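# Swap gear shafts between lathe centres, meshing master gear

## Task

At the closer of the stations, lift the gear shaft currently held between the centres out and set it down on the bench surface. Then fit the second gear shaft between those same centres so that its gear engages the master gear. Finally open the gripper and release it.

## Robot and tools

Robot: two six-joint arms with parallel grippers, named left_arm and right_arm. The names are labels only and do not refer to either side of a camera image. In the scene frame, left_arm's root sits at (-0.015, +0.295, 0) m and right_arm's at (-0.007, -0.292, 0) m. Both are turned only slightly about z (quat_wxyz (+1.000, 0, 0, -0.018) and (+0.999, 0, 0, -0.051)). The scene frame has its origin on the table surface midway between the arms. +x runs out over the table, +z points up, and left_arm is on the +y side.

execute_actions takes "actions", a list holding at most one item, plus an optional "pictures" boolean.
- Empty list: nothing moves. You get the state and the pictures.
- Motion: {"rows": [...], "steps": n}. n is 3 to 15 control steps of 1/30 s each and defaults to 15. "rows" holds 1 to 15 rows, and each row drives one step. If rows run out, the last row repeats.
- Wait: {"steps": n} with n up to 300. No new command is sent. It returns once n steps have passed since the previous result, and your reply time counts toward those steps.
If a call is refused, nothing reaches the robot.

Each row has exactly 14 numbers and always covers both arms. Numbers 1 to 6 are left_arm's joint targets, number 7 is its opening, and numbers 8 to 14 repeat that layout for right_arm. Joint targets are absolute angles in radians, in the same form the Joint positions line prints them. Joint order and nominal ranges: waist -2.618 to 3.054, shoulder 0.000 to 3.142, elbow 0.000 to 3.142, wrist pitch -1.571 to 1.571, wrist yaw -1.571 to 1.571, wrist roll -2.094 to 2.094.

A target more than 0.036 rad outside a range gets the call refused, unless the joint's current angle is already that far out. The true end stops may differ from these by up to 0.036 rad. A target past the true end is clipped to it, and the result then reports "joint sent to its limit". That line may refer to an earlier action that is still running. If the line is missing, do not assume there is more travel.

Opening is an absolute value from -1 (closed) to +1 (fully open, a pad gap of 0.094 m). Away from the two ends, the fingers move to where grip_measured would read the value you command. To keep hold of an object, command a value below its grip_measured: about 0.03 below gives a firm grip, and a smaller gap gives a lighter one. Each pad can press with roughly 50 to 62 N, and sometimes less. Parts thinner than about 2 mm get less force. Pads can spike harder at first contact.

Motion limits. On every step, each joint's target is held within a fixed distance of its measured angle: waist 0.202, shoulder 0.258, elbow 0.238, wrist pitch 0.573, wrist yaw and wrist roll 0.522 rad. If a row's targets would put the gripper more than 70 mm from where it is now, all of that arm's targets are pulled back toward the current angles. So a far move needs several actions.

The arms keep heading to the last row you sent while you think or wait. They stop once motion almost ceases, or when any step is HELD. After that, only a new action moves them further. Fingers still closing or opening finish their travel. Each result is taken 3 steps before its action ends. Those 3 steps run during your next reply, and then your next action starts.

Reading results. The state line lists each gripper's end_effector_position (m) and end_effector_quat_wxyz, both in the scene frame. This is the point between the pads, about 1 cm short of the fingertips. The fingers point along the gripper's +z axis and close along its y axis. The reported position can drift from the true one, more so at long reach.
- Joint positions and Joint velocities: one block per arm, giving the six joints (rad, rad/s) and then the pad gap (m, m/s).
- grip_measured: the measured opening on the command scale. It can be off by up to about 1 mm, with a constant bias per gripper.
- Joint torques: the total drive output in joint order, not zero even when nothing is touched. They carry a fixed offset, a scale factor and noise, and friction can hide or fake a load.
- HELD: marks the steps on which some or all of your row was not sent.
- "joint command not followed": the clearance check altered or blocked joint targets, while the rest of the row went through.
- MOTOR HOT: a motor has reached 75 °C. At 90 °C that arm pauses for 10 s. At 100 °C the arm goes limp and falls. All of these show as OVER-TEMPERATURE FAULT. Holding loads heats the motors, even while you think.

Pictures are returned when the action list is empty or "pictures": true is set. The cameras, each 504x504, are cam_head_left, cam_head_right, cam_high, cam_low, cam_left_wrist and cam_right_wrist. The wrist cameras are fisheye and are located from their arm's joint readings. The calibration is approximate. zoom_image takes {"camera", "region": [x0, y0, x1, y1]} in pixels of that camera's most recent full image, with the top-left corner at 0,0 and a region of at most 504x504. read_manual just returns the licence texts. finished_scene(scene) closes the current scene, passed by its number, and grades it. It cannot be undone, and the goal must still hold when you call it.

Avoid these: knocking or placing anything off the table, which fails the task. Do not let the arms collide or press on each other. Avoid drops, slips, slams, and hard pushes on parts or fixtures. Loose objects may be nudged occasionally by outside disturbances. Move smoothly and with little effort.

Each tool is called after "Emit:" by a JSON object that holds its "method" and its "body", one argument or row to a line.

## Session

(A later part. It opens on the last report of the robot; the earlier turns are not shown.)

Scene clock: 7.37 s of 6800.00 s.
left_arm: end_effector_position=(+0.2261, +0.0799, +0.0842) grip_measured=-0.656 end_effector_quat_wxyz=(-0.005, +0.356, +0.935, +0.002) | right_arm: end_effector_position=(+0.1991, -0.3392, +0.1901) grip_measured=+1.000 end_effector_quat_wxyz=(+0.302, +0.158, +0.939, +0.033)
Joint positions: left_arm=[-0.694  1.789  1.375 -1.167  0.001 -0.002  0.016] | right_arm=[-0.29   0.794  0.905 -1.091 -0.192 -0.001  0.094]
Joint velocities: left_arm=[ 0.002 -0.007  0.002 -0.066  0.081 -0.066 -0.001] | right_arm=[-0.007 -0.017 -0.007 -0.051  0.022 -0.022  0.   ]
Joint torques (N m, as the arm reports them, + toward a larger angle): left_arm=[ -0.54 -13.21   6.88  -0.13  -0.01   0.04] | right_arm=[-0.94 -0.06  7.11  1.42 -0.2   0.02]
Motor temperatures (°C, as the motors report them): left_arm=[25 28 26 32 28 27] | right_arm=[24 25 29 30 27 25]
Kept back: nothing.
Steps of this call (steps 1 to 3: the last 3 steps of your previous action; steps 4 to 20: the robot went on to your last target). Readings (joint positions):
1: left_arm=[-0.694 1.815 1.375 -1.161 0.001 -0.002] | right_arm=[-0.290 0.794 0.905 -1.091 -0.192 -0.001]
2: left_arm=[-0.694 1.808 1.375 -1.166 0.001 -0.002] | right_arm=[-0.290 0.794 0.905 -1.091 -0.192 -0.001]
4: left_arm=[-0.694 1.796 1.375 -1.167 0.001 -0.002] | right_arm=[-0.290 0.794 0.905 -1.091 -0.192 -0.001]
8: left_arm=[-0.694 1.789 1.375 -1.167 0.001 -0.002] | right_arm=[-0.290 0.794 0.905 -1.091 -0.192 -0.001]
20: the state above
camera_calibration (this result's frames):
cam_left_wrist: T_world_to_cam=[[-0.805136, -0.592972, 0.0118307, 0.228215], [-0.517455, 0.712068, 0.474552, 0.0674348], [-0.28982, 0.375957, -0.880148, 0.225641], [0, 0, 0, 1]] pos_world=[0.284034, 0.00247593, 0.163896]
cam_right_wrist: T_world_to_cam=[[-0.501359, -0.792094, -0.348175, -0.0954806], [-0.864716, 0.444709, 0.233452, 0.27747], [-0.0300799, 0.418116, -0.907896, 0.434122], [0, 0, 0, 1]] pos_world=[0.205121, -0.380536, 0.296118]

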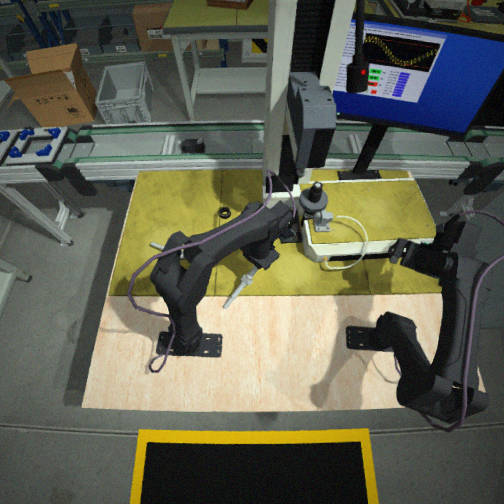

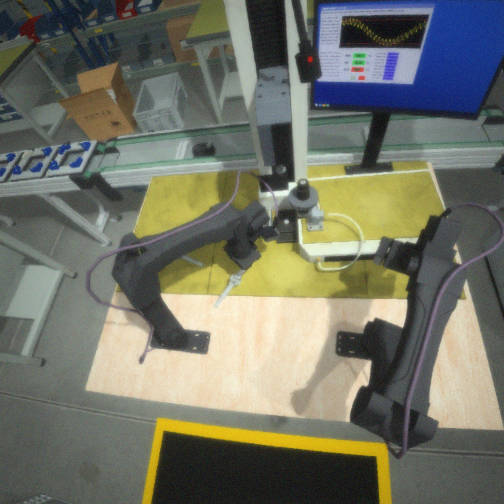

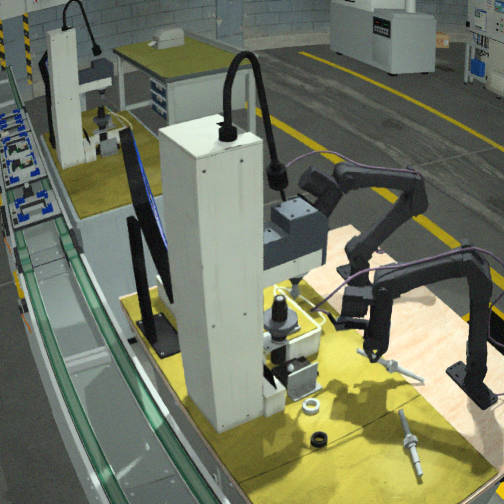

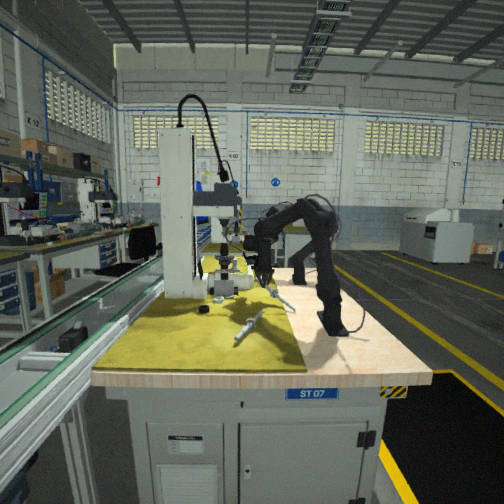

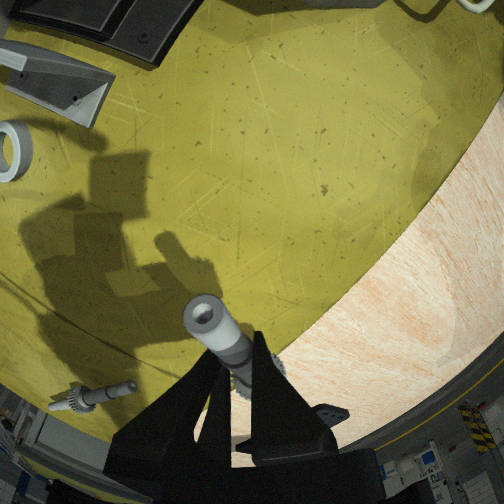

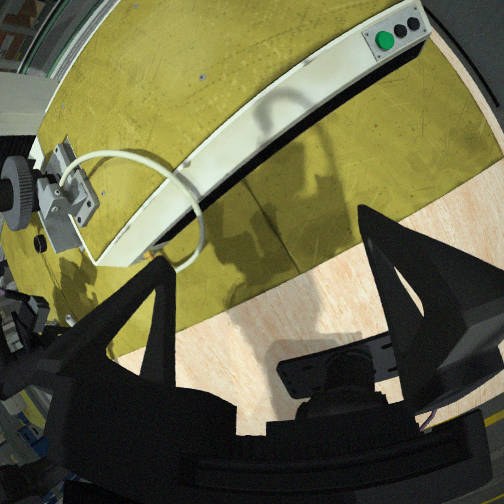

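Emit:
{"method": "execute_actions", "body": {
  "actions": [
    {"rows":[[-0.7,1.8,1.39,-1.13,0,0,-0.9,-0.3,0.8,0.9,-1.1,-0.2,0,1],[-0.7,1.8,1.39,-1.13,0,0,-0.9,-0.3,0.8,0.9,-1.1,-0.2,0,1],[-0.7,1.8,1.39,-1.13,0,0,-0.9,-0.3,0.8,0.9,-1.1,-0.2,0,1],[-0.7,1.85,1.37,-1.06,0,0,-0.9,-0.3,0.8,0.9,-1.1,-0.2,0,1],[-0.7,1.85,1.37,-1.06,0,0,-0.9,-0.3,0.8,0.9,-1.1,-0.2,0,1],[-0.7,1.85,1.37,-1.06,0,0,-0.9,-0.3,0.8,0.9,-1.1,-0.2,0,1],[-0.7,1.9,1.35,-0.99,0,0,-0.9,-0.3,0.8,0.9,-1.1,-0.2,0,1]],"steps":15}
  ]
}}

Emit:
{"method": "execute_actions", "body": {
  "actions": [
    {"rows":[[-0.7,1.9,1.35,-0.99,0,0,0,-0.3,0.8,0.9,-1.1,-0.2,0,1]],"steps":10}
  ]
}}

Emit:
{"method": "execute_actions", "body": {
  "actions": [
    {"rows":[[-0.7,1.65,1.32,-1.22,0,0,0,-0.3,0.8,0.9,-1.1,-0.2,0,1]],"steps":12}
  ]
}}

Emit:
{"method": "execute_actions", "body": {
  "actions": [
    {"rows":[[0.278,1.65,1.32,-1.22,0,-0.97,0,-0.3,0.8,0.9,-1.1,-0.2,0,1]],"steps":15}
  ]
}}

Emit:
{"method": "execute_actions", "body": {
  "actions": [
    {"steps":25}
  ],
  "pictures": true
}}

Emit:
{"method": "zoom_image", "body": {
  "camera": "cam_high",
  "region": [330,340,504,504]
}}

Scene clock: 8.07 s of 6800.00 s.
left_arm: end_effector_position=(+0.2418, +0.0658, +0.0442) grip_measured=-0.656 end_effector_quat_wxyz=(-0.005, +0.356, +0.935, +0.002) | right_arm: end_effector_position=(+0.1991, -0.3392, +0.1901) grip_measured=+1.000 end_effector_quat_wxyz=(+0.302, +0.158, +0.939, +0.033)
Joint positions: left_arm=[-0.694  1.904  1.36  -1.038  0.001 -0.002  0.016] | right_arm=[-0.29   0.794  0.905 -1.091 -0.192 -0.001  0.094]
Joint velocities: left_arm=[-0.007  0.164 -0.149 -0.007  0.051 -0.051  0.   ] | right_arm=[ 0.002 -0.012  0.007 -0.007 -0.007 -0.007  0.   ]
Joint torques (N m, as the arm reports them, + toward a larger angle): left_arm=[ -0.61 -12.27   5.01   0.67  -0.04   0.05] | right_arm=[-0.93 -0.1   7.13  1.42 -0.21  0.02]
Motor temperatures (°C, as the motors report them): left_arm=[25 28 26 32 28 27] | right_arm=[24 25 29 30 27 25]
Steps of this call (steps 1 to 9: the robot went on to your last target; steps 10 to 21: the first 12 steps of this action). Readings (joint positions):
10: left_arm=[-0.694 1.789 1.375 -1.163 0.001 -0.002] | right_arm=[-0.290 0.794 0.905 -1.091 -0.192 -0.001]
11: left_arm=[-0.694 1.789 1.375 -1.158 0.001 -0.002] | right_arm=[-0.290 0.794 0.905 -1.091 -0.192 -0.001]
13: left_arm=[-0.694 1.794 1.375 -1.139 0.001 -0.002] | right_arm=[-0.290 0.794 0.905 -1.091 -0.192 -0.001]
17: left_arm=[-0.694 1.850 1.375 -1.087 0.001 -0.002] | right_arm=[-0.290 0.794 0.905 -1.091 -0.192 -0.001]
21: the state above

Scene clock: 8.40 s of 6800.00 s.
left_arm: end_effector_position=(+0.2447, +0.0631, +0.0415) grip_measured=-0.002 end_effector_quat_wxyz=(+0.002, +0.356, +0.935, -0.001) | right_arm: end_effector_position=(+0.1991, -0.3392, +0.1901) grip_measured=+1.000 end_effector_quat_wxyz=(+0.302, +0.158, +0.939, +0.033)
Joint positions: left_arm=[-0.694  1.908  1.354 -1.013  0.001 -0.002  0.047] | right_arm=[-0.29   0.794  0.905 -1.091 -0.192 -0.001  0.094]
Joint velocities: left_arm=[-0.002 -0.007 -0.012  0.051  0.022  0.051  0.   ] | right_arm=[ 0.007 -0.017 -0.002  0.022  0.007  0.007  0.   ]
Joint torques (N m, as the arm reports them, + toward a larger angle): left_arm=[ -0.53 -11.68   4.85   0.4   -0.02   0.05] | right_arm=[-0.91 -0.07  7.14  1.41 -0.21  0.02]
Motor temperatures (°C, as the motors report them): left_arm=[25 28 26 32 28 27] | right_arm=[24 25 29 30 27 25]
Steps of this call (steps 1 to 3: the last 3 steps of your previous action; steps 4 to 10: the first 7 steps of this action). Readings (joint positions):
4: left_arm=[-0.694 1.908 1.354 -1.037 0.001 -0.002] | right_arm=[-0.290 0.794 0.905 -1.091 -0.192 -0.001]
5: left_arm=[-0.694 1.908 1.354 -1.032 0.001 -0.002] | right_arm=[-0.290 0.794 0.905 -1.091 -0.192 -0.001]
7: left_arm=[-0.694 1.908 1.354 -1.021 0.001 -0.002] | right_arm=[-0.290 0.794 0.905 -1.091 -0.192 -0.001]
10: the state above

Scene clock: 8.80 s of 6800.00 s.
left_arm: end_effector_position=(+0.2143, +0.0903, +0.1162) grip_measured=-0.001 end_effector_quat_wxyz=(+0.037, +0.355, +0.934, -0.015) | right_arm: end_effector_position=(+0.1991, -0.3392, +0.1901) grip_measured=+1.000 end_effector_quat_wxyz=(+0.302, +0.158, +0.939, +0.033)
Joint positions: left_arm=[-0.694  1.633  1.321 -1.18   0.001 -0.002  0.047] | right_arm=[-0.29   0.794  0.905 -1.091 -0.192 -0.001  0.094]
Joint velocities: left_arm=[ 0.002 -0.017  0.002 -0.286 -0.037  0.022 -0.001] | right_arm=[ 0.002 -0.002 -0.012 -0.051  0.007 -0.066  0.   ]
Joint torques (N m, as the arm reports them, + toward a larger angle): left_arm=[-0.62 -6.79  5.53  0.41 -0.01  0.04] | right_arm=[-0.95 -0.08  7.11  1.41 -0.21  0.02]
Motor temperatures (°C, as the motors report them): left_arm=[25 28 26 32 28 27] | right_arm=[24 25 29 30 27 25]
Steps of this call (steps 1 to 3: the last 3 steps of your previous action; steps 4 to 12: the first 9 steps of this action). Readings (joint positions):
4: left_arm=[-0.694 1.892 1.349 -1.014 0.001 -0.002] | right_arm=[-0.290 0.794 0.905 -1.091 -0.192 -0.001]
5: left_arm=[-0.694 1.860 1.335 -1.037 0.001 -0.002] | right_arm=[-0.290 0.794 0.905 -1.091 -0.192 -0.001]
7: left_arm=[-0.694 1.765 1.321 -1.105 0.001 -0.002] | right_arm=[-0.290 0.794 0.905 -1.091 -0.192 -0.001]
11: left_arm=[-0.694 1.636 1.321 -1.170 0.001 -0.002] | right_arm=[-0.290 0.794 0.905 -1.091 -0.192 -0.001]
12: the state above

Scene clock: 9.30 s of 6800.00 s.
left_arm: end_effector_position=(+0.2867, +0.3113, +0.1145) grip_measured=-0.001 end_effector_quat_wxyz=(+0.023, -0.442, +0.897, -0.014) | right_arm: end_effector_position=(+0.1991, -0.3392, +0.1901) grip_measured=+1.000 end_effector_quat_wxyz=(+0.302, +0.158, +0.939, +0.033)
Joint positions: left_arm=[ 0.092  1.638  1.321 -1.199  0.008 -0.859  0.047] | right_arm=[-0.29   0.794  0.905 -1.091 -0.192 -0.001  0.094]
Joint velocities: left_arm=[ 2.049 -0.012  0.002  0.066 -0.022 -0.637  0.002] | right_arm=[-0.022 -0.007  0.012 -0.022 -0.007 -0.095  0.   ]
Joint torques (N m, as the arm reports them, + toward a larger angle): left_arm=[ 0.37 -7.27  5.43  0.16 -0.13 -0.05] | right_arm=[-0.95 -0.08  7.12  1.41 -0.21  0.02]
Motor temperatures (°C, as the motors report them): left_arm=[25 28 26 32 28 27] | right_arm=[24 25 29 30 27 25]
Steps of this call (steps 1 to 3: the last 3 steps of your previous action; steps 4 to 15: the first 12 steps of this action). Readings (joint positions):
4: left_arm=[-0.675 1.638 1.321 -1.199 0.012 -0.076] | right_arm=[-0.290 0.794 0.905 -1.091 -0.192 -0.001]
5: left_arm=[-0.629 1.638 1.321 -1.199 0.019 -0.174] | right_arm=[-0.290 0.794 0.905 -1.091 -0.192 -0.001]
7: left_arm=[-0.494 1.638 1.321 -1.199 0.018 -0.370] | right_arm=[-0.290 0.794 0.905 -1.091 -0.192 -0.001]
11: left_arm=[-0.202 1.638 1.321 -1.199 0.012 -0.708] | right_arm=[-0.290 0.794 0.905 -1.091 -0.192 -0.001]
15: the state above

Scene clock: 10.13 s of 6800.00 s.
left_arm: end_effector_position=(+0.2757, +0.3716, +0.1144) grip_measured=-0.001 end_effector_quat_wxyz=(+0.024, -0.570, +0.821, -0.006) | right_arm: end_effector_position=(+0.1991, -0.3392, +0.1901) grip_measured=+1.000 end_effector_quat_wxyz=(+0.302, +0.158, +0.939, +0.033)
Joint positions: left_arm=[ 0.287  1.638  1.321 -1.205 -0.006 -0.962  0.047] | right_arm=[-0.29   0.794  0.905 -1.091 -0.192 -0.001  0.094]
Joint velocities: left_arm=[ 0.002 -0.007 -0.002 -0.037 -0.051  0.007  0.   ] | right_arm=[-0.007  0.017 -0.007  0.022  0.037  0.007  0.   ]
Joint torques (N m, as the arm reports them, + toward a larger angle): left_arm=[-0.88 -7.21  5.43  0.2   0.05 -0.05] | right_arm=[-0.94 -0.08  7.12  1.41 -0.21  0.02]
Motor temperatures (°C, as the motors report them): left_arm=[25 28 26 32 28 27] | right_arm=[24 25 29 30 27 25]
Kept back: nothing.
Steps of this call (steps 1 to 3: the last 3 steps of your previous action; steps 4 to 25: the robot went on to your last target). Readings (joint positions):
1: left_arm=[0.164 1.638 1.321 -1.199 0.007 -0.880] | right_arm=[-0.290 0.794 0.905 -1.091 -0.192 -0.001]
2: left_arm=[0.225 1.638 1.321 -1.199 0.003 -0.897] | right_arm=[-0.290 0.794 0.905 -1.091 -0.192 -0.001]
4: left_arm=[0.293 1.638 1.321 -1.200 -0.007 -0.923] | right_arm=[-0.290 0.794 0.905 -1.091 -0.192 -0.001]
8: left_arm=[0.290 1.638 1.321 -1.204 -0.007 -0.947] | right_arm=[-0.290 0.794 0.905 -1.091 -0.192 -0.001]
25: the state above
camera_calibration (this result's frames):
cam_left_wrist: T_world_to_cam=[[0.843463, -0.53585, 0.0378796, -0.0379014], [-0.497616, -0.752822, 0.430856, 0.414888], [-0.202357, -0.38226, -0.901626, 0.416998], [0, 0, 0, 1]] pos_world=[0.322806, 0.451429, 0.198655]
cam_right_wrist: T_world_to_cam=[[-0.501359, -0.792094, -0.348175, -0.0954806], [-0.864716, 0.444709, 0.233452, 0.27747], [-0.0300799, 0.418116, -0.907896, 0.434122], [0, 0, 0, 1]] pos_world=[0.205121, -0.380536, 0.296118]

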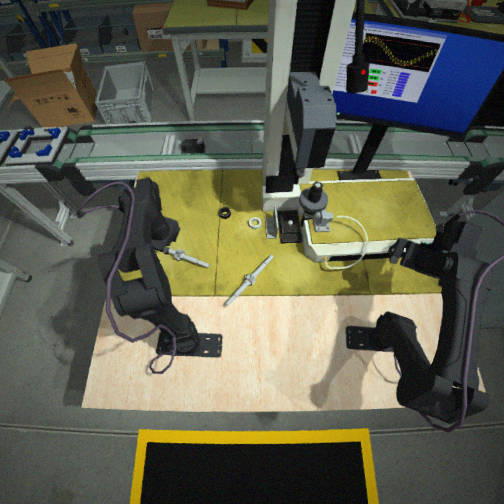

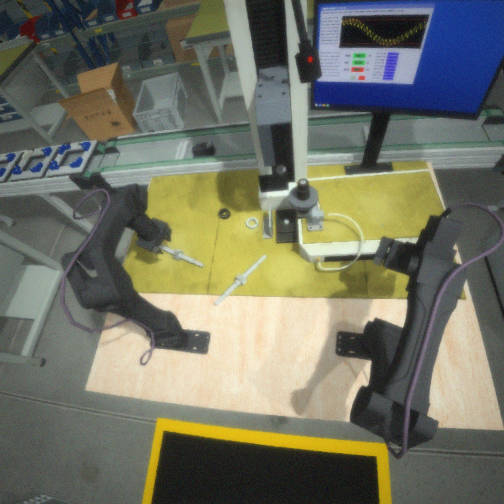

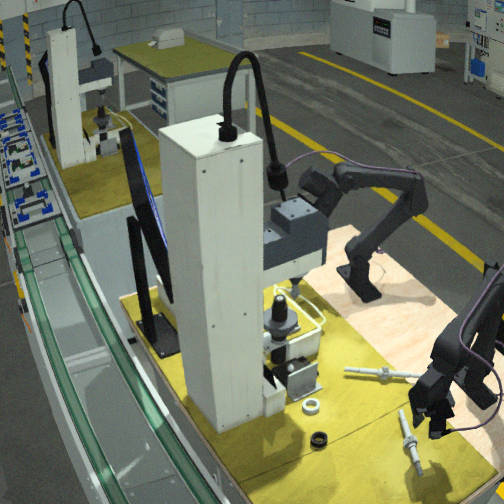

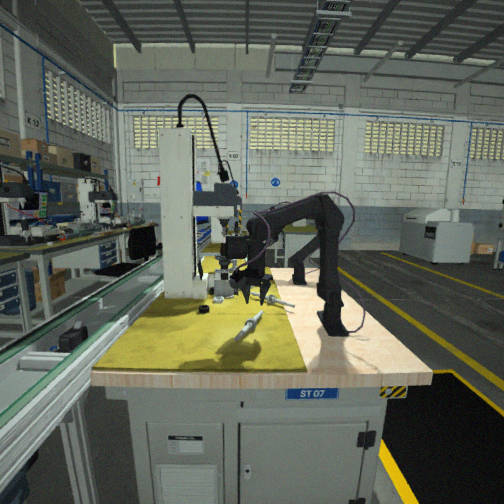

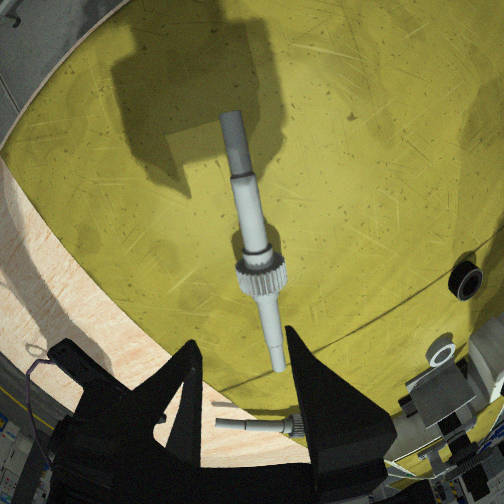

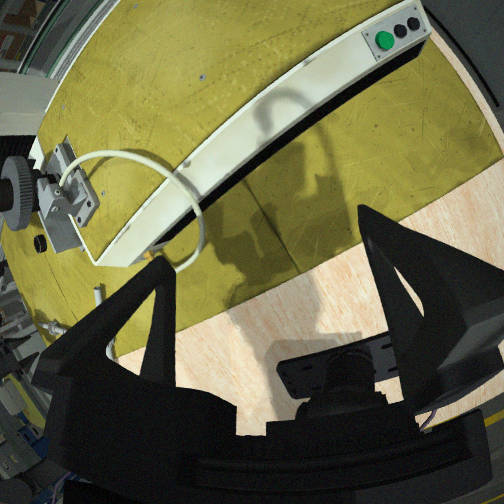

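Region (330, 340, 504, 504) of cam_high's 504x504 image, scaled by 2.897, with more detail than that image has; it fills the top 475 rows of this view, and the rest is white.

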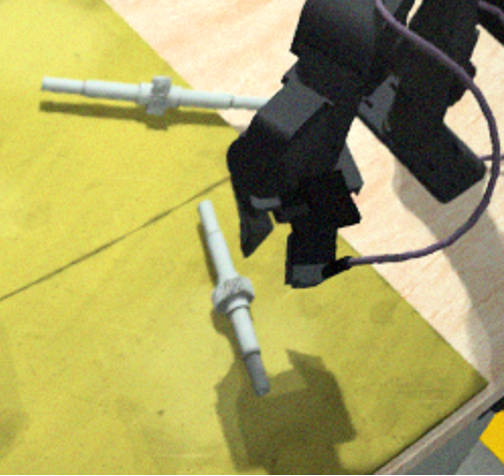

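Emit:
{"method": "execute_actions", "body": {
  "actions": [
    {"rows":[[0.37,1.78,1.33,-1.1,0,-0.85,0,-0.3,0.8,0.9,-1.1,-0.2,0,1]],"steps":12}
  ]
}}

Emit:
{"method": "execute_actions", "body": {
  "actions": [
    {"rows":[[0.365,1.865,1.236,-0.93,0,-0.85,0,-0.3,0.8,0.9,-1.1,-0.2,0,1]],"steps":15}
  ]
}}

Emit:
{"method": "execute_actions", "body": {
  "actions": [
    {"steps":10}
  ],
  "pictures": true
}}

Scene clock: 10.57 s of 6800.00 s.
left_arm: end_effector_position=(+0.2855, +0.3999, +0.0708) grip_measured=-0.001 end_effector_quat_wxyz=(-0.009, -0.567, +0.824, +0.002) | right_arm: end_effector_position=(+0.1991, -0.3392, +0.1901) grip_measured=+1.000 end_effector_quat_wxyz=(+0.302, +0.158, +0.939, +0.033)
Joint positions: left_arm=[ 0.369  1.793  1.325 -1.122  0.001 -0.872  0.047] | right_arm=[-0.29   0.794  0.905 -1.091 -0.192 -0.001  0.094]
Joint velocities: left_arm=[-0.007 -0.017  0.007  0.095 -0.007  0.081 -0.   ] | right_arm=[ 0.012 -0.012 -0.007 -0.037  0.007 -0.037  0.   ]
Joint torques (N m, as the arm reports them, + toward a larger angle): left_arm=[  0.11 -10.97   5.54   0.36  -0.02   0.12] | right_arm=[-0.95 -0.08  7.12  1.41 -0.21  0.03]
Motor temperatures (°C, as the motors report them): left_arm=[25 28 26 32 28 27] | right_arm=[24 25 29 30 27 25]
Steps of this call (steps 1 to 4: the robot went on to your last target; steps 5 to 13: the first 9 steps of this action). Readings (joint positions):
5: left_arm=[0.295 1.649 1.322 -1.202 -0.002 -0.947] | right_arm=[-0.290 0.794 0.905 -1.091 -0.192 -0.001]
6: left_arm=[0.311 1.669 1.324 -1.188 0.001 -0.929] | right_arm=[-0.290 0.794 0.905 -1.091 -0.192 -0.001]
8: left_arm=[0.348 1.727 1.325 -1.155 0.001 -0.903] | right_arm=[-0.290 0.794 0.905 -1.091 -0.192 -0.001]
12: left_arm=[0.369 1.793 1.325 -1.125 0.001 -0.876] | right_arm=[-0.290 0.794 0.905 -1.091 -0.192 -0.001]
13: the state above

Scene clock: 11.07 s of 6800.00 s.
left_arm: end_effector_position=(+0.2942, +0.4029, +0.0281) grip_measured=-0.001 end_effector_quat_wxyz=(-0.005, -0.561, +0.828, +0.001) | right_arm: end_effector_position=(+0.1991, -0.3392, +0.1901) grip_measured=+1.000 end_effector_quat_wxyz=(+0.302, +0.158, +0.939, +0.033)
Joint positions: left_arm=[ 0.369  1.867  1.242 -0.957  0.001 -0.858  0.047] | right_arm=[-0.29   0.794  0.905 -1.091 -0.192 -0.001  0.094]
Joint velocities: left_arm=[ 0.002 -0.012 -0.017  0.081  0.095 -0.051 -0.001] | right_arm=[ 0.007 -0.007 -0.012 -0.007  0.022 -0.022  0.   ]
Joint torques (N m, as the arm reports them, + toward a larger angle): left_arm=[ -0.46 -10.49   4.76   0.4   -0.01   0.11] | right_arm=[-0.94 -0.07  7.12  1.41 -0.21  0.02]
Motor temperatures (°C, as the motors report them): left_arm=[25 28 26 32 28 27] | right_arm=[24 25 29 30 27 25]
Steps of this call (steps 1 to 3: the last 3 steps of your previous action; steps 4 to 15: the first 12 steps of this action). Readings (joint positions):
4: left_arm=[0.369 1.795 1.315 -1.097 0.001 -0.864] | right_arm=[-0.290 0.794 0.905 -1.091 -0.192 -0.001]
5: left_arm=[0.369 1.798 1.300 -1.062 0.001 -0.863] | right_arm=[-0.290 0.794 0.905 -1.091 -0.192 -0.001]
7: left_arm=[0.369 1.824 1.272 -1.015 0.001 -0.861] | right_arm=[-0.290 0.794 0.905 -1.091 -0.192 -0.001]
11: left_arm=[0.369 1.865 1.244 -0.975 0.001 -0.859] | right_arm=[-0.290 0.794 0.905 -1.091 -0.192 -0.001]
15: the state above

Scene clock: 11.40 s of 6800.00 s.
left_arm: end_effector_position=(+0.2971, +0.4039, +0.0281) grip_measured=-0.001 end_effector_quat_wxyz=(+0.001, -0.561, +0.828, -0.000) | right_arm: end_effector_position=(+0.1991, -0.3392, +0.1901) grip_measured=+1.000 end_effector_quat_wxyz=(+0.302, +0.158, +0.939, +0.033)
Joint positions: left_arm=[ 0.369  1.867  1.242 -0.945  0.001 -0.858  0.047] | right_arm=[-0.29   0.794  0.905 -1.091 -0.192 -0.001  0.094]
Joint velocities: left_arm=[ 0.002 -0.017 -0.007 -0.007  0.037 -0.051 -0.   ] | right_arm=[ 0.007  0.012 -0.027 -0.037 -0.037  0.051  0.   ]
Joint torques (N m, as the arm reports them, + toward a larger angle): left_arm=[ -0.42 -10.56   4.63   0.41  -0.01   0.1 ] | right_arm=[-0.94 -0.07  7.13  1.41 -0.21  0.02]
Motor temperatures (°C, as the motors report them): left_arm=[25 28 26 32 28 27] | right_arm=[24 25 29 30 27 25]
Kept back: nothing.
Steps of this call (steps 1 to 3: the last 3 steps of your previous action; steps 4 to 10: the robot went on to your last target). Readings (joint positions):
1: left_arm=[0.369 1.867 1.242 -0.954 0.001 -0.858] | right_arm=[-0.290 0.794 0.905 -1.091 -0.192 -0.001]
2: left_arm=[0.369 1.867 1.242 -0.953 0.001 -0.858] | right_arm=[-0.290 0.794 0.905 -1.091 -0.192 -0.001]
4: left_arm=[0.369 1.867 1.242 -0.949 0.001 -0.858] | right_arm=[-0.290 0.794 0.905 -1.091 -0.192 -0.001]
8: left_arm=[0.369 1.867 1.242 -0.946 0.001 -0.858] | right_arm=[-0.290 0.794 0.905 -1.091 -0.192 -0.001]
10: the state above
camera_calibration (this result's frames):
cam_left_wrist: T_world_to_cam=[[0.832383, -0.554103, 0.0104534, -0.023942], [-0.494453, -0.733992, 0.465587, 0.47756], [-0.250311, -0.392715, -0.88494, 0.3738], [0, 0, 0, 1]] pos_world=[0.349626, 0.484056, 0.108696]
cam_right_wrist: T_world_to_cam=[[-0.501359, -0.792094, -0.348175, -0.0954806], [-0.864716, 0.444709, 0.233452, 0.27747], [-0.0300799, 0.418116, -0.907896, 0.434122], [0, 0, 0, 1]] pos_world=[0.205121, -0.380536, 0.296118]

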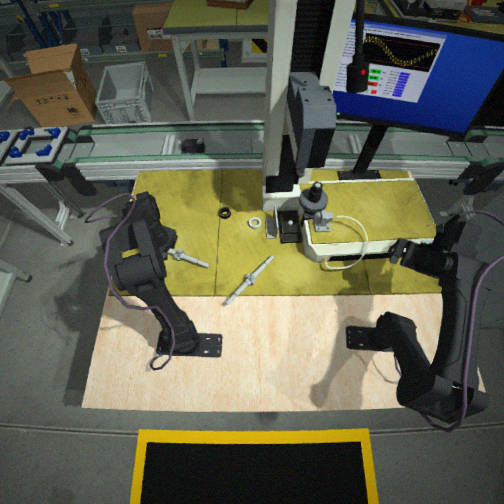

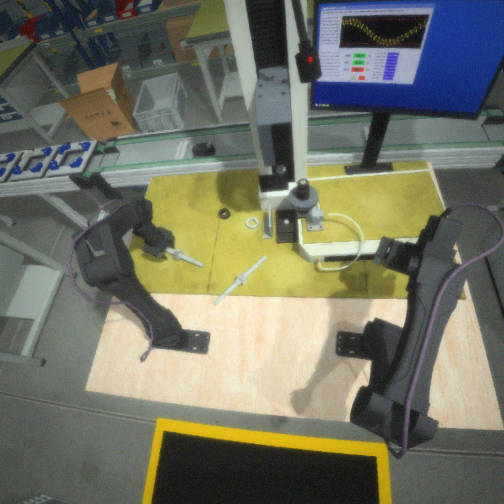

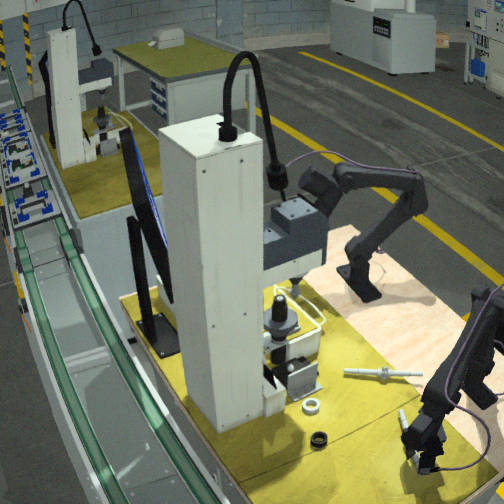

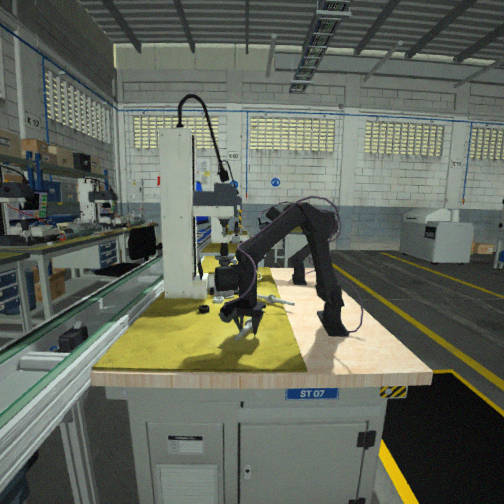

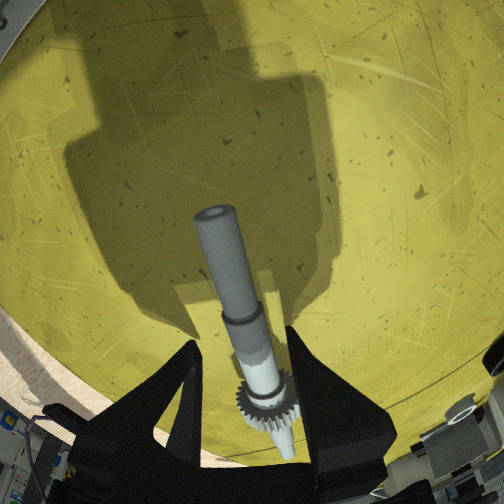

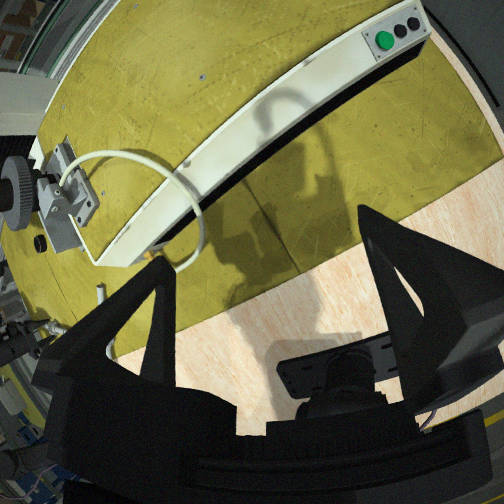

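Slightly lower, close, lift, upright.

Emit:
{"method": "execute_actions", "body": {
  "actions": [
    {"rows":[[0.365,1.895,1.236,-0.9,0,-0.85,0,-0.3,0.8,0.9,-1.1,-0.2,0,1]],"steps":10}
  ]
}}

Emit:
{"method": "execute_actions", "body": {
  "actions": [
    {"rows":[[0.365,1.885,1.236,-0.9,0,-0.85,-0.9,-0.3,0.8,0.9,-1.1,-0.2,0,1]],"steps":12}
  ]
}}

Emit:
{"method": "execute_actions", "body": {
  "actions": [
    {"rows":[[0.365,1.4,1.3,-1.2,0,-0.4,-0.9,-0.3,0.8,0.9,-1.1,-0.2,0,1]],"steps":15}
  ]
}}

Emit:
{"method": "execute_actions", "body": {
  "actions": [
    {"rows":[[0.1,1.2,1.1,0,0,0,-0.9,-0.3,0.8,0.9,-1.1,-0.2,0,1]],"steps":15}
  ]
}}

Emit:
{"method": "execute_actions", "body": {
  "actions": [
    {"rows":[[-0.61,1.3,0.85,0.55,0,0,-0.9,-0.3,0.8,0.9,-1.1,-0.2,0,1]],"steps":15}
  ]
}}

Emit:
{"method": "execute_actions", "body": {
  "actions": [
    {"steps":15}
  ]
}}

Emit:
{"method": "execute_actions", "body": {
  "actions": [
    {"rows":[[-0.62,1.62,0.93,0.86,0,0,-0.9,-0.3,0.8,0.9,-1.1,-0.2,0,1]],"steps":15}
  ]
}}

Emit:
{"method": "execute_actions", "body": {
  "actions": [
    {"steps":20}
  ],
  "pictures": true
}}

Emit:
{"method": "zoom_image", "body": {
  "camera": "cam_high",
  "region": [240,260,380,400]
}}

Emit:
{"method": "zoom_image", "body": {
  "camera": "cam_head_right",
  "region": [240,150,340,250]
}}

Scene clock: 11.83 s of 6800.00 s.
left_arm: end_effector_position=(+0.3020, +0.4056, +0.0249) grip_measured=-0.001 end_effector_quat_wxyz=(+0.008, -0.561, +0.828, -0.002) | right_arm: end_effector_position=(+0.1991, -0.3392, +0.1901) grip_measured=+1.000 end_effector_quat_wxyz=(+0.302, +0.158, +0.939, +0.033)
Joint positions: left_arm=[ 0.369  1.877  1.242 -0.92   0.001 -0.858  0.047] | right_arm=[-0.29   0.794  0.905 -1.091 -0.192 -0.001  0.094]
Joint velocities: left_arm=[-0.002  0.032 -0.017  0.022 -0.022 -0.051  0.   ] | right_arm=[ 0.007  0.017 -0.007 -0.037  0.051  0.007  0.   ]
Joint torques (N m, as the arm reports them, + toward a larger angle): left_arm=[-0.41 -9.17  4.71  0.45 -0.01  0.1 ] | right_arm=[-0.92 -0.07  7.11  1.41 -0.21  0.02]
Motor temperatures (°C, as the motors report them): left_arm=[25 28 26 31 28 27] | right_arm=[24 25 29 30 27 25]
Steps of this call (steps 1 to 6: the robot went on to your last target; steps 7 to 13: the first 7 steps of this action). Readings (joint positions):
7: left_arm=[0.369 1.867 1.242 -0.942 0.001 -0.858] | right_arm=[-0.290 0.794 0.905 -1.091 -0.192 -0.001]
8: left_arm=[0.369 1.868 1.242 -0.937 0.001 -0.858] | right_arm=[-0.290 0.794 0.905 -1.091 -0.192 -0.001]
10: left_arm=[0.369 1.871 1.242 -0.927 0.001 -0.858] | right_arm=[-0.290 0.794 0.905 -1.091 -0.192 -0.001]
13: the state above

Scene clock: 12.23 s of 6800.00 s.
left_arm: end_effector_position=(+0.3042, +0.4060, +0.0244) grip_measured=-0.652 end_effector_quat_wxyz=(+0.011, -0.560, +0.828, -0.004) | right_arm: end_effector_position=(+0.1991, -0.3392, +0.1901) grip_measured=+1.000 end_effector_quat_wxyz=(+0.302, +0.158, +0.939, +0.033)
Joint positions: left_arm=[ 0.369  1.879  1.242 -0.911  0.002 -0.856  0.016] | right_arm=[-0.29   0.794  0.905 -1.091 -0.192 -0.001  0.094]
Joint velocities: left_arm=[ 0.002 -0.002 -0.007 -0.051  0.007 -0.022 -0.   ] | right_arm=[ 0.002 -0.002 -0.017 -0.037 -0.066 -0.081  0.   ]
Joint torques (N m, as the arm reports them, + toward a larger angle): left_arm=[-0.4  -9.98  4.72  0.41 -0.02  0.07] | right_arm=[-0.94 -0.08  7.12  1.42 -0.21  0.03]
Motor temperatures (°C, as the motors report them): left_arm=[25 29 26 31 28 27] | right_arm=[24 25 29 30 27 25]
Steps of this call (steps 1 to 3: the last 3 steps of your previous action; steps 4 to 12: the first 9 steps of this action). Readings (joint positions):
4: left_arm=[0.369 1.879 1.242 -0.916 0.001 -0.858] | right_arm=[-0.290 0.794 0.905 -1.091 -0.192 -0.001]
5: left_arm=[0.369 1.879 1.242 -0.916 0.001 -0.858] | right_arm=[-0.290 0.794 0.905 -1.091 -0.192 -0.001]
7: left_arm=[0.369 1.879 1.242 -0.911 0.002 -0.856] | right_arm=[-0.290 0.794 0.905 -1.091 -0.192 -0.001]
11: left_arm=[0.369 1.879 1.242 -0.911 0.002 -0.856] | right_arm=[-0.290 0.794 0.905 -1.091 -0.192 -0.001]
12: the state above

Scene clock: 12.73 s of 6800.00 s.
left_arm: end_effector_position=(+0.2666, +0.3942, +0.1683) grip_measured=-0.652 end_effector_quat_wxyz=(+0.145, -0.382, +0.913, -0.007) | right_arm: end_effector_position=(+0.1991, -0.3392, +0.1901) grip_measured=+1.000 end_effector_quat_wxyz=(+0.302, +0.158, +0.939, +0.033)
Joint positions: left_arm=[ 0.369  1.408  1.277 -1.149 -0.004 -0.459  0.016] | right_arm=[-0.29   0.794  0.905 -1.091 -0.192 -0.001  0.094]
Joint velocities: left_arm=[-0.002 -0.505  0.203 -0.3   -0.051  0.403  0.   ] | right_arm=[ 0.002  0.007 -0.002  0.007  0.022 -0.051  0.   ]
Joint torques (N m, as the arm reports them, + toward a larger angle): left_arm=[-0.53 -4.06  6.48  0.82  0.02  0.03] | right_arm=[-0.93 -0.07  7.1   1.41 -0.21  0.03]
Motor temperatures (°C, as the motors report them): left_arm=[25 29 26 31 28 27] | right_arm=[24 25 29 30 27 25]
Steps of this call (steps 1 to 3: the last 3 steps of your previous action; steps 4 to 15: the first 12 steps of this action). Readings (joint positions):
4: left_arm=[0.369 1.867 1.242 -0.918 0.003 -0.814] | right_arm=[-0.290 0.794 0.905 -1.091 -0.192 -0.001]
5: left_arm=[0.369 1.845 1.242 -0.943 0.001 -0.757] | right_arm=[-0.290 0.794 0.905 -1.091 -0.192 -0.001]
7: left_arm=[0.369 1.770 1.242 -1.002 -0.004 -0.663] | right_arm=[-0.290 0.794 0.905 -1.091 -0.192 -0.001]
11: left_arm=[0.369 1.561 1.244 -1.081 -0.004 -0.537] | right_arm=[-0.290 0.794 0.905 -1.091 -0.192 -0.001]
15: the state above

Scene clock: 13.23 s of 6800.00 s.
left_arm: end_effector_position=(+0.3739, +0.3269, +0.2258) grip_measured=-0.652 end_effector_quat_wxyz=(+0.431, -0.074, +0.899, +0.000) | right_arm: end_effector_position=(+0.1991, -0.3392, +0.1901) grip_measured=+1.000 end_effector_quat_wxyz=(+0.302, +0.158, +0.939, +0.033)
Joint positions: left_arm=[ 0.114  1.283  1.083 -0.479 -0.003 -0.085  0.016] | right_arm=[-0.29   0.794  0.905 -1.091 -0.192 -0.001  0.094]
Joint velocities: left_arm=[-0.012 -0.012 -0.002  1.355  0.051  0.3    0.   ] | right_arm=[ 0.002 -0.002 -0.002  0.022 -0.022  0.007  0.   ]
Joint torques (N m, as the arm reports them, + toward a larger angle): left_arm=[ -0.75 -10.33   7.34   2.63   0.01   0.07] | right_arm=[-0.94 -0.08  7.12  1.42 -0.21  0.02]
Motor temperatures (°C, as the motors report them): left_arm=[25 29 26 32 28 27] | right_arm=[24 25 29 30 27 25]
Steps of this call (steps 1 to 3: the last 3 steps of your previous action; steps 4 to 15: the first 12 steps of this action). Readings (joint positions):
4: left_arm=[0.348 1.379 1.249 -1.117 -0.014 -0.379] | right_arm=[-0.290 0.794 0.905 -1.091 -0.192 -0.001]
5: left_arm=[0.303 1.342 1.191 -1.026 -0.033 -0.310] | right_arm=[-0.290 0.794 0.905 -1.091 -0.192 -0.001]
7: left_arm=[0.203 1.298 1.123 -0.902 -0.029 -0.228] | right_arm=[-0.290 0.794 0.905 -1.091 -0.192 -0.001]
11: left_arm=[0.120 1.283 1.088 -0.682 -0.004 -0.135] | right_arm=[-0.290 0.794 0.905 -1.091 -0.192 -0.001]
15: the state above

Scene clock: 13.73 s of 6800.00 s.
left_arm: end_effector_position=(+0.3766, +0.0965, +0.2289) grip_measured=-0.652 end_effector_quat_wxyz=(+0.574, +0.180, +0.787, -0.137) | right_arm: end_effector_position=(+0.1991, -0.3392, +0.1901) grip_measured=+1.000 end_effector_quat_wxyz=(+0.302, +0.158, +0.939, +0.033)
Joint positions: left_arm=[-0.442  1.343  0.815  0.221 -0.017 -0.015  0.016] | right_arm=[-0.29   0.794  0.905 -1.091 -0.192 -0.001  0.094]
Joint velocities: left_arm=[-1.258 -0.012 -0.012  0.462 -0.007  0.051  0.001] | right_arm=[ 0.007  0.002 -0.007 -0.007 -0.007 -0.007  0.   ]
Joint torques (N m, as the arm reports them, + toward a larger angle): left_arm=[-0.44 -8.7   7.92  3.48  0.12  0.03] | right_arm=[-0.96 -0.09  7.13  1.41 -0.21  0.02]
Motor temperatures (°C, as the motors report them): left_arm=[25 29 26 32 28 27] | right_arm=[24 25 29 30 27 25]
Steps of this call (steps 1 to 3: the last 3 steps of your previous action; steps 4 to 15: the first 12 steps of this action). Readings (joint positions):
4: left_arm=[0.093 1.282 1.050 -0.260 -0.021 -0.049] | right_arm=[-0.290 0.794 0.905 -1.091 -0.192 -0.001]
5: left_arm=[0.051 1.278 0.997 -0.140 -0.048 -0.034] | right_arm=[-0.290 0.794 0.905 -1.091 -0.192 -0.001]
7: left_arm=[-0.057 1.293 0.910 0.031 -0.047 -0.024] | right_arm=[-0.290 0.794 0.905 -1.091 -0.192 -0.001]
11: left_arm=[-0.263 1.336 0.831 0.164 -0.025 -0.019] | right_arm=[-0.290 0.794 0.905 -1.091 -0.192 -0.001]
15: the state above

Scene clock: 14.23 s of 6800.00 s.
left_arm: end_effector_position=(+0.3414, +0.0213, +0.2769) grip_measured=-0.652 end_effector_quat_wxyz=(+0.630, +0.239, +0.705, -0.220) | right_arm: end_effector_position=(+0.1991, -0.3392, +0.1901) grip_measured=+1.000 end_effector_quat_wxyz=(+0.302, +0.158, +0.939, +0.033)
Joint positions: left_arm=[-0.616  1.343  0.815  0.419  0.011 -0.008  0.016] | right_arm=[-0.29   0.794  0.905 -1.091 -0.192 -0.001  0.094]
Joint velocities: left_arm=[ 0.002 -0.002  0.002  0.051 -0.051  0.051 -0.   ] | right_arm=[ 0.007 -0.002 -0.022 -0.051  0.051  0.007  0.   ]
Joint torques (N m, as the arm reports them, + toward a larger angle): left_arm=[  0.51 -10.23   8.77   3.41  -0.13   0.12] | right_arm=[-0.94 -0.08  7.13  1.42 -0.21  0.03]
Motor temperatures (°C, as the motors report them): left_arm=[25 29 26 32 28 27] | right_arm=[24 25 29 30 27 25]
Kept back: nothing.
Steps of this call (steps 1 to 3: the last 3 steps of your previous action; steps 4 to 15: the robot went on to your last target). Readings (joint positions):
1: left_arm=[-0.484 1.343 0.815 0.238 -0.016 -0.014] | right_arm=[-0.290 0.794 0.905 -1.091 -0.192 -0.001]
2: left_arm=[-0.523 1.343 0.815 0.258 -0.012 -0.014] | right_arm=[-0.290 0.794 0.905 -1.091 -0.192 -0.001]
4: left_arm=[-0.582 1.343 0.815 0.302 0.001 -0.013] | right_arm=[-0.290 0.794 0.905 -1.091 -0.192 -0.001]
8: left_arm=[-0.616 1.343 0.815 0.382 0.017 -0.012] | right_arm=[-0.290 0.794 0.905 -1.091 -0.192 -0.001]
15: the state above

Scene clock: 14.63 s of 6800.00 s.
left_arm: end_effector_position=(+0.3905, -0.0159, +0.2276) grip_measured=-0.652 end_effector_quat_wxyz=(+0.636, +0.238, +0.700, -0.221) | right_arm: end_effector_position=(+0.1991, -0.3392, +0.1901) grip_measured=+1.000 end_effector_quat_wxyz=(+0.302, +0.158, +0.939, +0.033)
Joint positions: left_arm=[-0.616  1.675  0.892  0.689  0.01  -0.006  0.016] | right_arm=[-0.29   0.794  0.905 -1.091 -0.192 -0.001  0.094]
Joint velocities: left_arm=[ 0.002 -0.022 -0.027  0.242 -0.022  0.051 -0.   ] | right_arm=[ 0.007 -0.007  0.007  0.007  0.007  0.037  0.   ]
Joint torques (N m, as the arm reports them, + toward a larger angle): left_arm=[ -0.37 -14.25   8.6    3.44  -0.11   0.08] | right_arm=[-0.94 -0.08  7.11  1.41 -0.21  0.02]
Motor temperatures (°C, as the motors report them): left_arm=[25 29 26 33 28 27] | right_arm=[24 25 29 30 27 25]
Steps of this call (steps 1 to 12: the first 12 steps of this action). Readings (joint positions):
1: left_arm=[-0.616 1.371 0.819 0.456 0.011 -0.007] | right_arm=[-0.290 0.794 0.905 -1.091 -0.192 -0.001]
2: left_arm=[-0.616 1.433 0.844 0.526 0.011 -0.007] | right_arm=[-0.290 0.794 0.905 -1.091 -0.192 -0.001]
4: left_arm=[-0.616 1.568 0.896 0.643 0.010 -0.007] | right_arm=[-0.290 0.794 0.905 -1.091 -0.192 -0.001]
8: left_arm=[-0.616 1.670 0.897 0.677 0.010 -0.006] | right_arm=[-0.290 0.794 0.905 -1.091 -0.192 -0.001]
12: the state above

Scene clock: 15.30 s of 6800.00 s.
left_arm: end_effector_position=(+0.3911, -0.0164, +0.2379) grip_measured=-0.652 end_effector_quat_wxyz=(+0.650, +0.233, +0.687, -0.226) | right_arm: end_effector_position=(+0.1991, -0.3392, +0.1901) grip_measured=+1.000 end_effector_quat_wxyz=(+0.302, +0.158, +0.939, +0.033)
Joint positions: left_arm=[-0.616  1.675  0.892  0.731  0.01  -0.006  0.016] | right_arm=[-0.29   0.794  0.905 -1.091 -0.192 -0.001  0.094]
Joint velocities: left_arm=[-0.002  0.007  0.012 -0.037  0.007  0.037  0.001] | right_arm=[ 0.002  0.007 -0.002  0.037 -0.051 -0.022  0.   ]
Joint torques (N m, as the arm reports them, + toward a larger angle): left_arm=[ -0.37 -14.35   8.48   3.46  -0.12   0.08] | right_arm=[-0.95 -0.06  7.12  1.42 -0.21  0.02]
Motor temperatures (°C, as the motors report them): left_arm=[25 29 26 33 28 27] | right_arm=[24 25 29 30 27 25]
Kept back: nothing.
Steps of this call (steps 1 to 3: the last 3 steps of your previous action; steps 4 to 20: the robot went on to your last target). Readings (joint positions):
1: left_arm=[-0.616 1.675 0.892 0.700 0.010 -0.006] | right_arm=[-0.290 0.794 0.905 -1.091 -0.192 -0.001]
2: left_arm=[-0.616 1.675 0.892 0.709 0.010 -0.006] | right_arm=[-0.290 0.794 0.905 -1.091 -0.192 -0.001]
4: left_arm=[-0.616 1.675 0.892 0.721 0.010 -0.006] | right_arm=[-0.290 0.794 0.905 -1.091 -0.192 -0.001]
8: left_arm=[-0.616 1.675 0.892 0.729 0.010 -0.006] | right_arm=[-0.290 0.794 0.905 -1.091 -0.192 -0.001]
20: the state above
camera_calibration (this result's frames):
cam_left_wrist: T_world_to_cam=[[-0.617459, -0.760877, -0.199525, 0.276334], [-0.291384, 0.456855, -0.840464, 0.368716], [0.730644, -0.460814, -0.503797, -0.0574104], [0, 0, 0, 1]] pos_world=[0.320009, 0.015351, 0.336105]
cam_right_wrist: T_world_to_cam=[[-0.501359, -0.792094, -0.348175, -0.0954806], [-0.864716, 0.444709, 0.233452, 0.27747], [-0.0300799, 0.418116, -0.907896, 0.434122], [0, 0, 0, 1]] pos_world=[0.205121, -0.380536, 0.296118]

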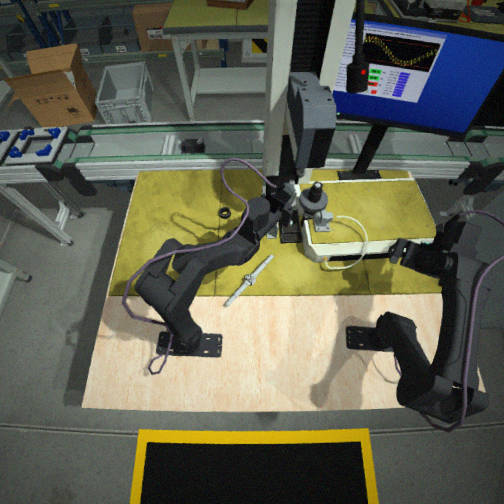

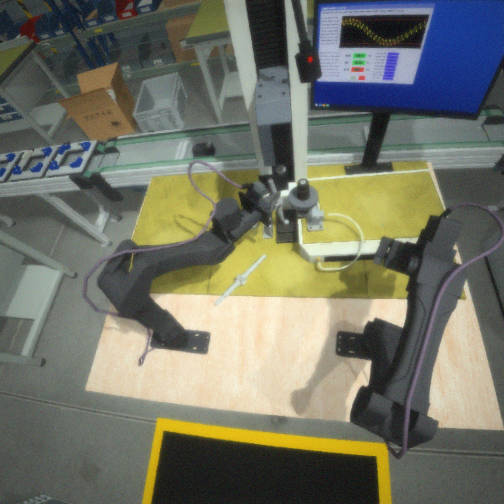

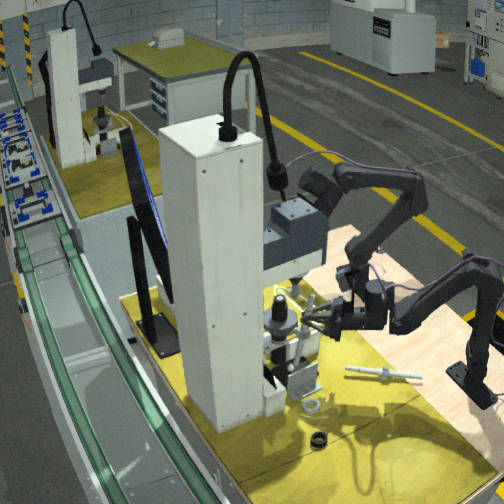

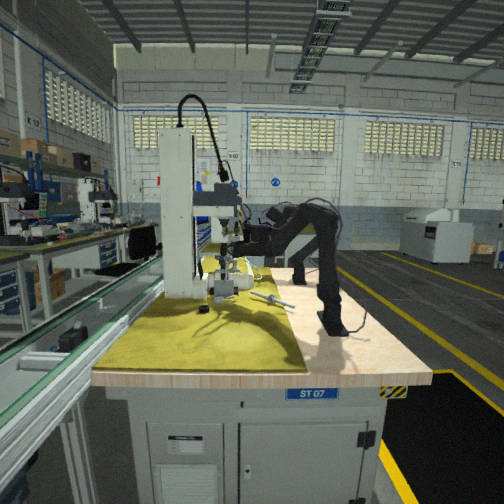

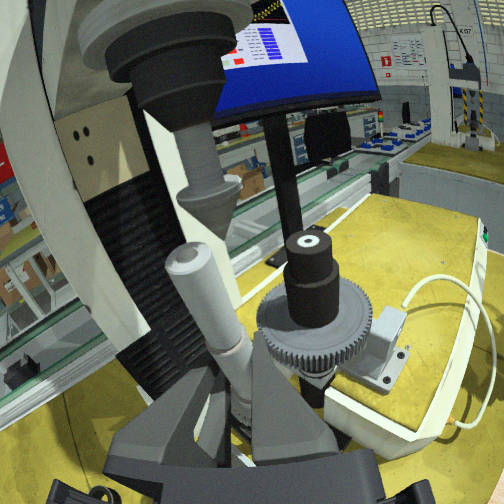

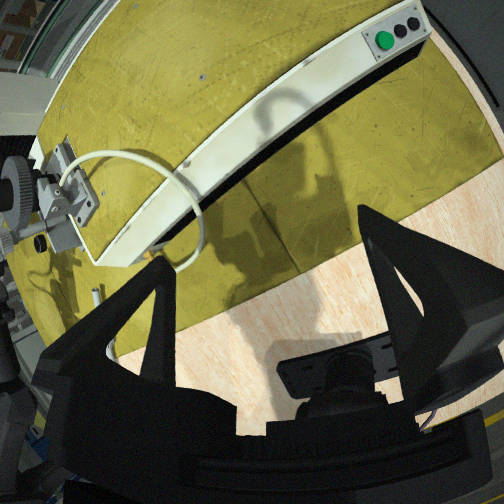

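Region (240, 260, 380, 400) of cam_high's 504x504 image, scaled by 3.600, with more detail than that image has.

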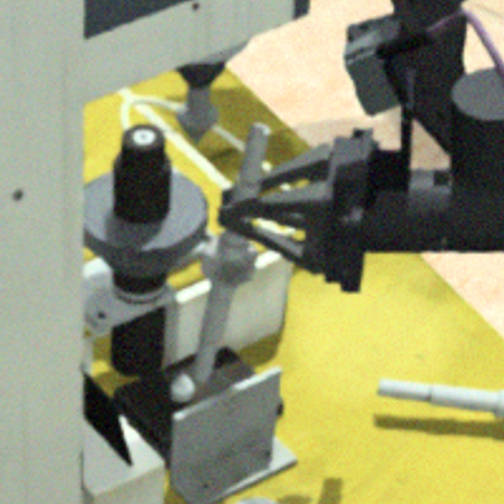

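Region (240, 150, 340, 250) of cam_head_right's 504x504 image, scaled by 5.040, with more detail than that image has.

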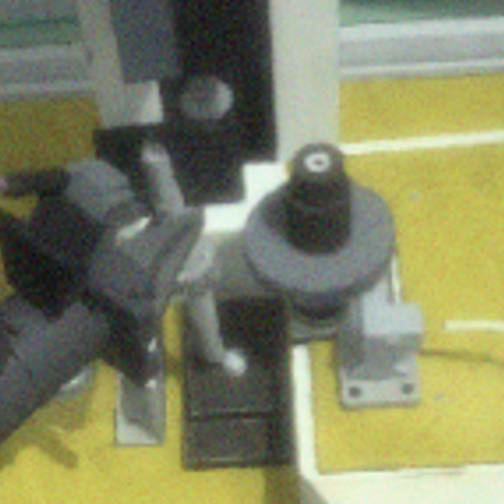

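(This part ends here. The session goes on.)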